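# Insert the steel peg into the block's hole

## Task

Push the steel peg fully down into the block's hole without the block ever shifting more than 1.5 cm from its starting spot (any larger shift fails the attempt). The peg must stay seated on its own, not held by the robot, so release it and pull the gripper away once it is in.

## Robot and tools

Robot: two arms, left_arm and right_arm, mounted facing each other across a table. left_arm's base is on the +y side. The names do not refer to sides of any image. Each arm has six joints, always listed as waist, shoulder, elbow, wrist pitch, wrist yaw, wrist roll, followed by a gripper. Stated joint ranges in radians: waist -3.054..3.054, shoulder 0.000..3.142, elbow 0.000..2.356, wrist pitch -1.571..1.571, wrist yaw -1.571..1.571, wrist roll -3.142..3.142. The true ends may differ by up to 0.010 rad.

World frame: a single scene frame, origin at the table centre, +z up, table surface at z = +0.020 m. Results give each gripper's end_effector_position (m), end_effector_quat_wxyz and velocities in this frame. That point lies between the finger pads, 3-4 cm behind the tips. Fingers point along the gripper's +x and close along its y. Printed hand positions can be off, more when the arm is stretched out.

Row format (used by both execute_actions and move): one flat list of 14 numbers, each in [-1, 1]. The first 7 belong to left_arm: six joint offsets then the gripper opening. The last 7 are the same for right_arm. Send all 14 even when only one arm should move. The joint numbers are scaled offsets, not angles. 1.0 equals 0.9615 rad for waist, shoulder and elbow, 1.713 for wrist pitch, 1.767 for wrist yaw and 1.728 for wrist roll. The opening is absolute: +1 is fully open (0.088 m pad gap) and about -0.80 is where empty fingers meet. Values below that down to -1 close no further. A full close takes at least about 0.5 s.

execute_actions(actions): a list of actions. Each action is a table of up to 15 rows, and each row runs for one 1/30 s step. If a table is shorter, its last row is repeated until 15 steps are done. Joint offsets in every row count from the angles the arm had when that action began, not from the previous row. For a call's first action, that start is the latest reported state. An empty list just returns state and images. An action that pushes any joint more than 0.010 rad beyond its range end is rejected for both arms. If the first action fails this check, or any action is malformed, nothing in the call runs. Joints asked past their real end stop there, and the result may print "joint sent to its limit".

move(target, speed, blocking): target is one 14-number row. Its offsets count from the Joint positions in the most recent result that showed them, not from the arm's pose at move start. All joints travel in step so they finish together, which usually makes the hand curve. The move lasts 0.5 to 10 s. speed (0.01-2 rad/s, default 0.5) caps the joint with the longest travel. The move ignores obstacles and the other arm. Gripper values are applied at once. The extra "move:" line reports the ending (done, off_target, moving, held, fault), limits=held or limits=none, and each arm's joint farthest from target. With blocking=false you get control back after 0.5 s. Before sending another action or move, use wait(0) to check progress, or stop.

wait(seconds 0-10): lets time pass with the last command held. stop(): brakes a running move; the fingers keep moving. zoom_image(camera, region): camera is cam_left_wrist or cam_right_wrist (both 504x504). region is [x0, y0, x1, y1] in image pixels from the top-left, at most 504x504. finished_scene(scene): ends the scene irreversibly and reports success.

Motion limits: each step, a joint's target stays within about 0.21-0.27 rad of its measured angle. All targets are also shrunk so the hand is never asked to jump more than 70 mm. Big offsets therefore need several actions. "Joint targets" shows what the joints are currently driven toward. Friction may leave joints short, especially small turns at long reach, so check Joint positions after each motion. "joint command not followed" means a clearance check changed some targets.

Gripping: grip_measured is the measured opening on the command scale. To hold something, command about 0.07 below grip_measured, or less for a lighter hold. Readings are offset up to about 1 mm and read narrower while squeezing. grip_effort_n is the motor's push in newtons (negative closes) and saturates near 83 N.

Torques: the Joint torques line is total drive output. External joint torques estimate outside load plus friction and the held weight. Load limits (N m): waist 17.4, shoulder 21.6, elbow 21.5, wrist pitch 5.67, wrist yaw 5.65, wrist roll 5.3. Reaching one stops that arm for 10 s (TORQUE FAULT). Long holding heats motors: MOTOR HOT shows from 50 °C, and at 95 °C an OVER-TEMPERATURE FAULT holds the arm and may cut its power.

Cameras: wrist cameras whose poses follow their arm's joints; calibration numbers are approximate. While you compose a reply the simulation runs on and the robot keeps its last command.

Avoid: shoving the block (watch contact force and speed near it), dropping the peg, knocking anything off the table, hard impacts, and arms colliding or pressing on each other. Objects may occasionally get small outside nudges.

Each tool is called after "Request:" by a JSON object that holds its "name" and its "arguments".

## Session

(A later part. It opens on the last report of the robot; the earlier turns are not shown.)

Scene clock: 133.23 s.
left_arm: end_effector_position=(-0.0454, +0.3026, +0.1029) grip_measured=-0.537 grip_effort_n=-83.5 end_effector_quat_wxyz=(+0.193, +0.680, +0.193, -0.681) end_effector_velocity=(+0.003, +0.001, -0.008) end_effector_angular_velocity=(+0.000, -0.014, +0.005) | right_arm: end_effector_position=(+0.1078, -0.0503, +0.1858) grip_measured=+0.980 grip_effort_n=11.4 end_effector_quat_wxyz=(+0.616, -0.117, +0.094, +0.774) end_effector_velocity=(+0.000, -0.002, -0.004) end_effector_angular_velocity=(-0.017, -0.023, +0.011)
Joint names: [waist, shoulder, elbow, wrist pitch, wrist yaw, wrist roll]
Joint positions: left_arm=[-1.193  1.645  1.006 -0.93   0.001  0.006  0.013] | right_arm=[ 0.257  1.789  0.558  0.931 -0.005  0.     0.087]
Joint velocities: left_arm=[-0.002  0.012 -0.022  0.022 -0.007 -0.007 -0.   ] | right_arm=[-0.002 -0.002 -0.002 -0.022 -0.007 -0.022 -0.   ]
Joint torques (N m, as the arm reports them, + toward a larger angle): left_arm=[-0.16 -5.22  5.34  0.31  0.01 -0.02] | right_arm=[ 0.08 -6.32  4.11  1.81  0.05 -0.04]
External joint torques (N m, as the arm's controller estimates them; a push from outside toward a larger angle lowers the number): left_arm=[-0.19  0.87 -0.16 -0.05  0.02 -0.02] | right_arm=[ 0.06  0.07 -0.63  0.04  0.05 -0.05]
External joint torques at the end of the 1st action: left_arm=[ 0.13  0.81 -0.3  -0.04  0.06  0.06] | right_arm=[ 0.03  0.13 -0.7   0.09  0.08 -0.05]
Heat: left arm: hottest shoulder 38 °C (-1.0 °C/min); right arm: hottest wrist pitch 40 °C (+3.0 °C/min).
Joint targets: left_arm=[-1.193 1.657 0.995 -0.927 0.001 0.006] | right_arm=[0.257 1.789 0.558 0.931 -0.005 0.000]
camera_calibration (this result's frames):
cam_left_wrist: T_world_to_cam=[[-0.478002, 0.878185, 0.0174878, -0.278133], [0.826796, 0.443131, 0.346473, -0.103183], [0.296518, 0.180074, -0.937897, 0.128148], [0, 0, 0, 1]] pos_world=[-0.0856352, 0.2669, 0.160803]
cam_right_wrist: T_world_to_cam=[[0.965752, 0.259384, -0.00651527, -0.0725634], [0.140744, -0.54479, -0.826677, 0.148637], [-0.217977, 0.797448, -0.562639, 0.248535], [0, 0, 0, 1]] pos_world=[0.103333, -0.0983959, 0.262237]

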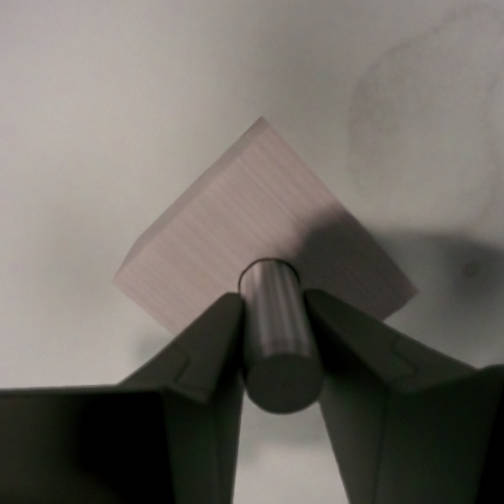

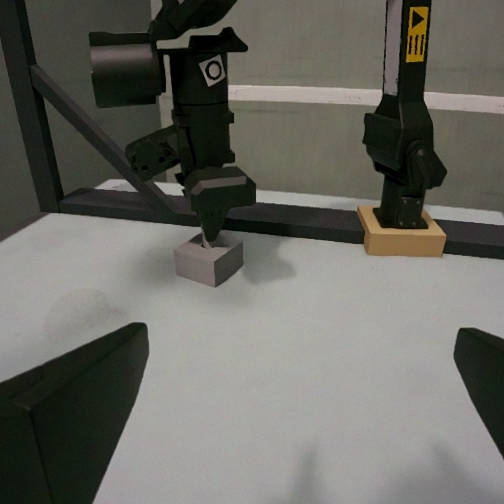

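Request:
{"name": "execute_actions", "arguments": {"actions": [[[0,0.014,-0.014,0.0035,0,0,-0.62,0,0,0,0,0,0,1],[0,0.015,-0.016,0.005,0,0,-0.62,0,0,0,0,0,0,1],[0,0.016,-0.018,0.0065,0,0,-0.62,0,0,0,0,0,0,1],[0,0.017,-0.02,0.008,0,0,-0.62,0,0,0,0,0,0,1],[0,0.018,-0.022,0.009,0,0,-0.62,0,0,0,0,0,0,1],[0,0.02,-0.024,0.010,0,0,-0.62,0,0,0,0,0,0,1]],[[0,0,0,0,0,0,-0.62,0,0,0,0,0,0,1],[0,0,0,0,0,0,-0.55,0,0,0,0,0,0,1],[0,0,0,0,0,0,-0.5,0,0,0,0,0,0,1],[0,0,0,0,0,0,0.2,0,0,0,0,0,0,1]]]}}

Request:
{"name": "move", "arguments": {"target": [0,-0.16,0.3,-0.22,0,0,0.2,0,0,0,0,0,0,1], "speed": 0.8}}

Scene clock: 137.93 s.
left_arm: end_effector_position=(-0.0454, +0.3026, +0.0997) grip_measured=+0.188 grip_effort_n=15.1 end_effector_quat_wxyz=(+0.193, +0.679, +0.193, -0.681) end_effector_velocity=(+0.001, +0.003, -0.001) end_effector_angular_velocity=(+0.013, -0.006, +0.020) | right_arm: end_effector_position=(+0.1078, -0.0503, +0.1858) grip_measured=+0.980 grip_effort_n=11.4 end_effector_quat_wxyz=(+0.616, -0.117, +0.094, +0.774) end_effector_velocity=(+0.000, -0.001, -0.001) end_effector_angular_velocity=(+0.000, -0.034, +0.015)
Joint names: [waist, shoulder, elbow, wrist pitch, wrist yaw, wrist roll]
Joint positions: left_arm=[-1.193  1.649  0.996 -0.915  0.001  0.006  0.048] | right_arm=[ 0.257  1.789  0.558  0.931 -0.005  0.     0.087]
Joint velocities: left_arm=[-0.002  0.002 -0.002 -0.007  0.007 -0.022  0.006] | right_arm=[-0.002 -0.002 -0.002 -0.007 -0.007 -0.037 -0.   ]
Joint torques (N m, as the arm reports them, + toward a larger angle): left_arm=[-0.28 -6.75  6.23  0.29  0.    0.04] | right_arm=[-0.06 -6.26  4.18  1.81  0.09 -0.06]
External joint torques (N m, as the arm's controller estimates them; a push from outside toward a larger angle lowers the number): left_arm=[-0.29 -0.76  0.82 -0.06  0.01  0.04] | right_arm=[-0.06  0.11 -0.57  0.04  0.09 -0.07]
External joint torques at the end of the 1st action: left_arm=[-0.07  1.1  -1.    0.1   0.02  0.03] | right_arm=[ 0.29  0.1  -0.65  0.09  0.05 -0.02]
Heat: left arm: hottest shoulder 38 °C (-1.0 °C/min); right arm: hottest wrist pitch 40 °C (+3.0 °C/min).
Joint targets: left_arm=[-1.193 1.649 0.996 -0.915 0.001 0.006] | right_arm=[0.257 1.789 0.558 0.931 -0.005 0.000]
camera_calibration (this result's frames):
cam_left_wrist: T_world_to_cam=[[-0.477985, 0.878195, 0.0174195, -0.278072], [0.827132, 0.443341, 0.345402, -0.102005], [0.295607, 0.179505, -0.938293, 0.12525], [0, 0, 0, 1]] pos_world=[-0.0855679, 0.266942, 0.157598]
cam_right_wrist: T_world_to_cam=[[0.965752, 0.259384, -0.00651527, -0.0725634], [0.140744, -0.54479, -0.826677, 0.148637], [-0.217977, 0.797448, -0.562639, 0.248535], [0, 0, 0, 1]] pos_world=[0.103333, -0.0983959, 0.262237]

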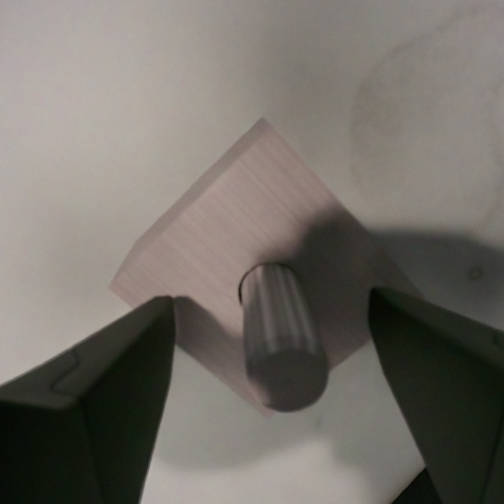

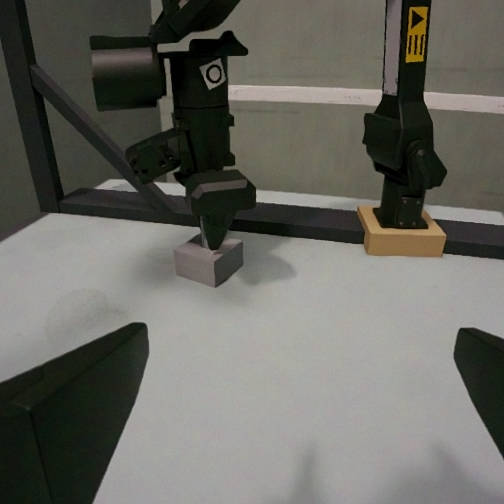

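Scene clock: 139.00 s.
left_arm: end_effector_position=(-0.0401, +0.3059, +0.2055) grip_measured=+0.198 grip_effort_n=15.1 end_effector_quat_wxyz=(+0.198, +0.661, +0.187, -0.699) end_effector_velocity=(+0.002, +0.001, -0.000) end_effector_angular_velocity=(-0.001, -0.009, +0.020) | right_arm: end_effector_position=(+0.1078, -0.0503, +0.1858) grip_measured=+0.980 grip_effort_n=11.4 end_effector_quat_wxyz=(+0.616, -0.117, +0.094, +0.774) end_effector_velocity=(-0.002, -0.001, +0.002) end_effector_angular_velocity=(+0.007, +0.001, +0.021)
Joint names: [waist, shoulder, elbow, wrist pitch, wrist yaw, wrist roll]
Joint positions: left_arm=[-1.193  1.501  1.277 -1.29   0.001  0.006  0.049] | right_arm=[ 0.257  1.789  0.558  0.931 -0.005  0.     0.087]
Joint velocities: left_arm=[-0.002 -0.002 -0.002 -0.007 -0.007 -0.022 -0.   ] | right_arm=[-0.002 -0.002 -0.002  0.007 -0.022 -0.007  0.   ]
Joint torques (N m, as the arm reports them, + toward a larger angle): left_arm=[ 0.03 -6.45  7.68  0.33  0.01 -0.02] | right_arm=[ 0.06 -6.37  4.08  1.83  0.04  0.06]
External joint torques (N m, as the arm's controller estimates them; a push from outside toward a larger angle lowers the number): left_arm=[ 0.03 -1.03  1.74 -0.12  0.02 -0.02] | right_arm=[ 0.02  0.05 -0.71  0.04  0.05  0.05]
Heat: left arm: hottest shoulder 38 °C (-1.0 °C/min); right arm: hottest wrist pitch 40 °C (+3.0 °C/min).
Joint targets: left_arm=[-1.193 1.495 1.285 -1.292 0.001 0.006] | right_arm=[0.257 1.789 0.558 0.931 -0.005 0.000]
move: done; limits=none; left_arm: farthest joint: the elbow, 0.007 radians from its target (0.288 radians at the start); right_arm: farthest joint: the waist, 0.000 radians from its target (0.000 radians at the start)
camera_calibration (this result's frames):
cam_left_wrist: T_world_to_cam=[[-0.477259, 0.878648, 0.014162, -0.279725], [0.841829, 0.452518, 0.294195, -0.136049], [0.252086, 0.152329, -0.95564, 0.232549], [0, 0, 0, 1]] pos_world=[-0.0775936, 0.271921, 0.26622]
cam_right_wrist: T_world_to_cam=[[0.965752, 0.259384, -0.00651527, -0.0725634], [0.140744, -0.54479, -0.826677, 0.148637], [-0.217977, 0.797448, -0.562639, 0.248535], [0, 0, 0, 1]] pos_world=[0.103333, -0.0983959, 0.262237]

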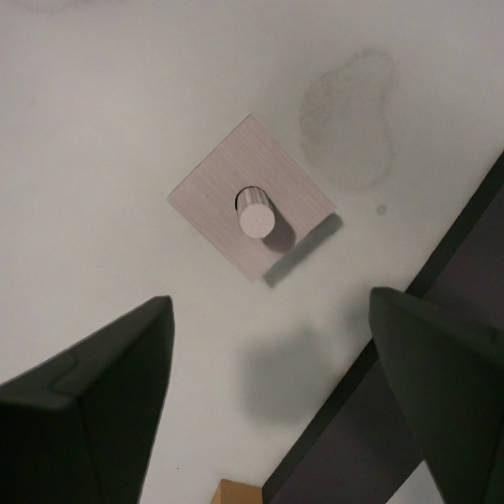

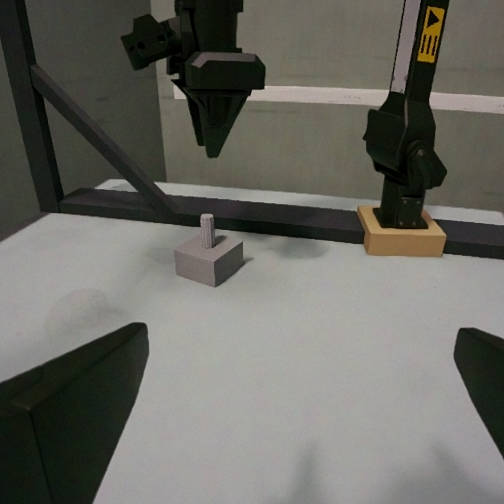

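Request:
{"name": "finished_scene", "arguments": {"scene": 1}}

The scene is finished: the task was done.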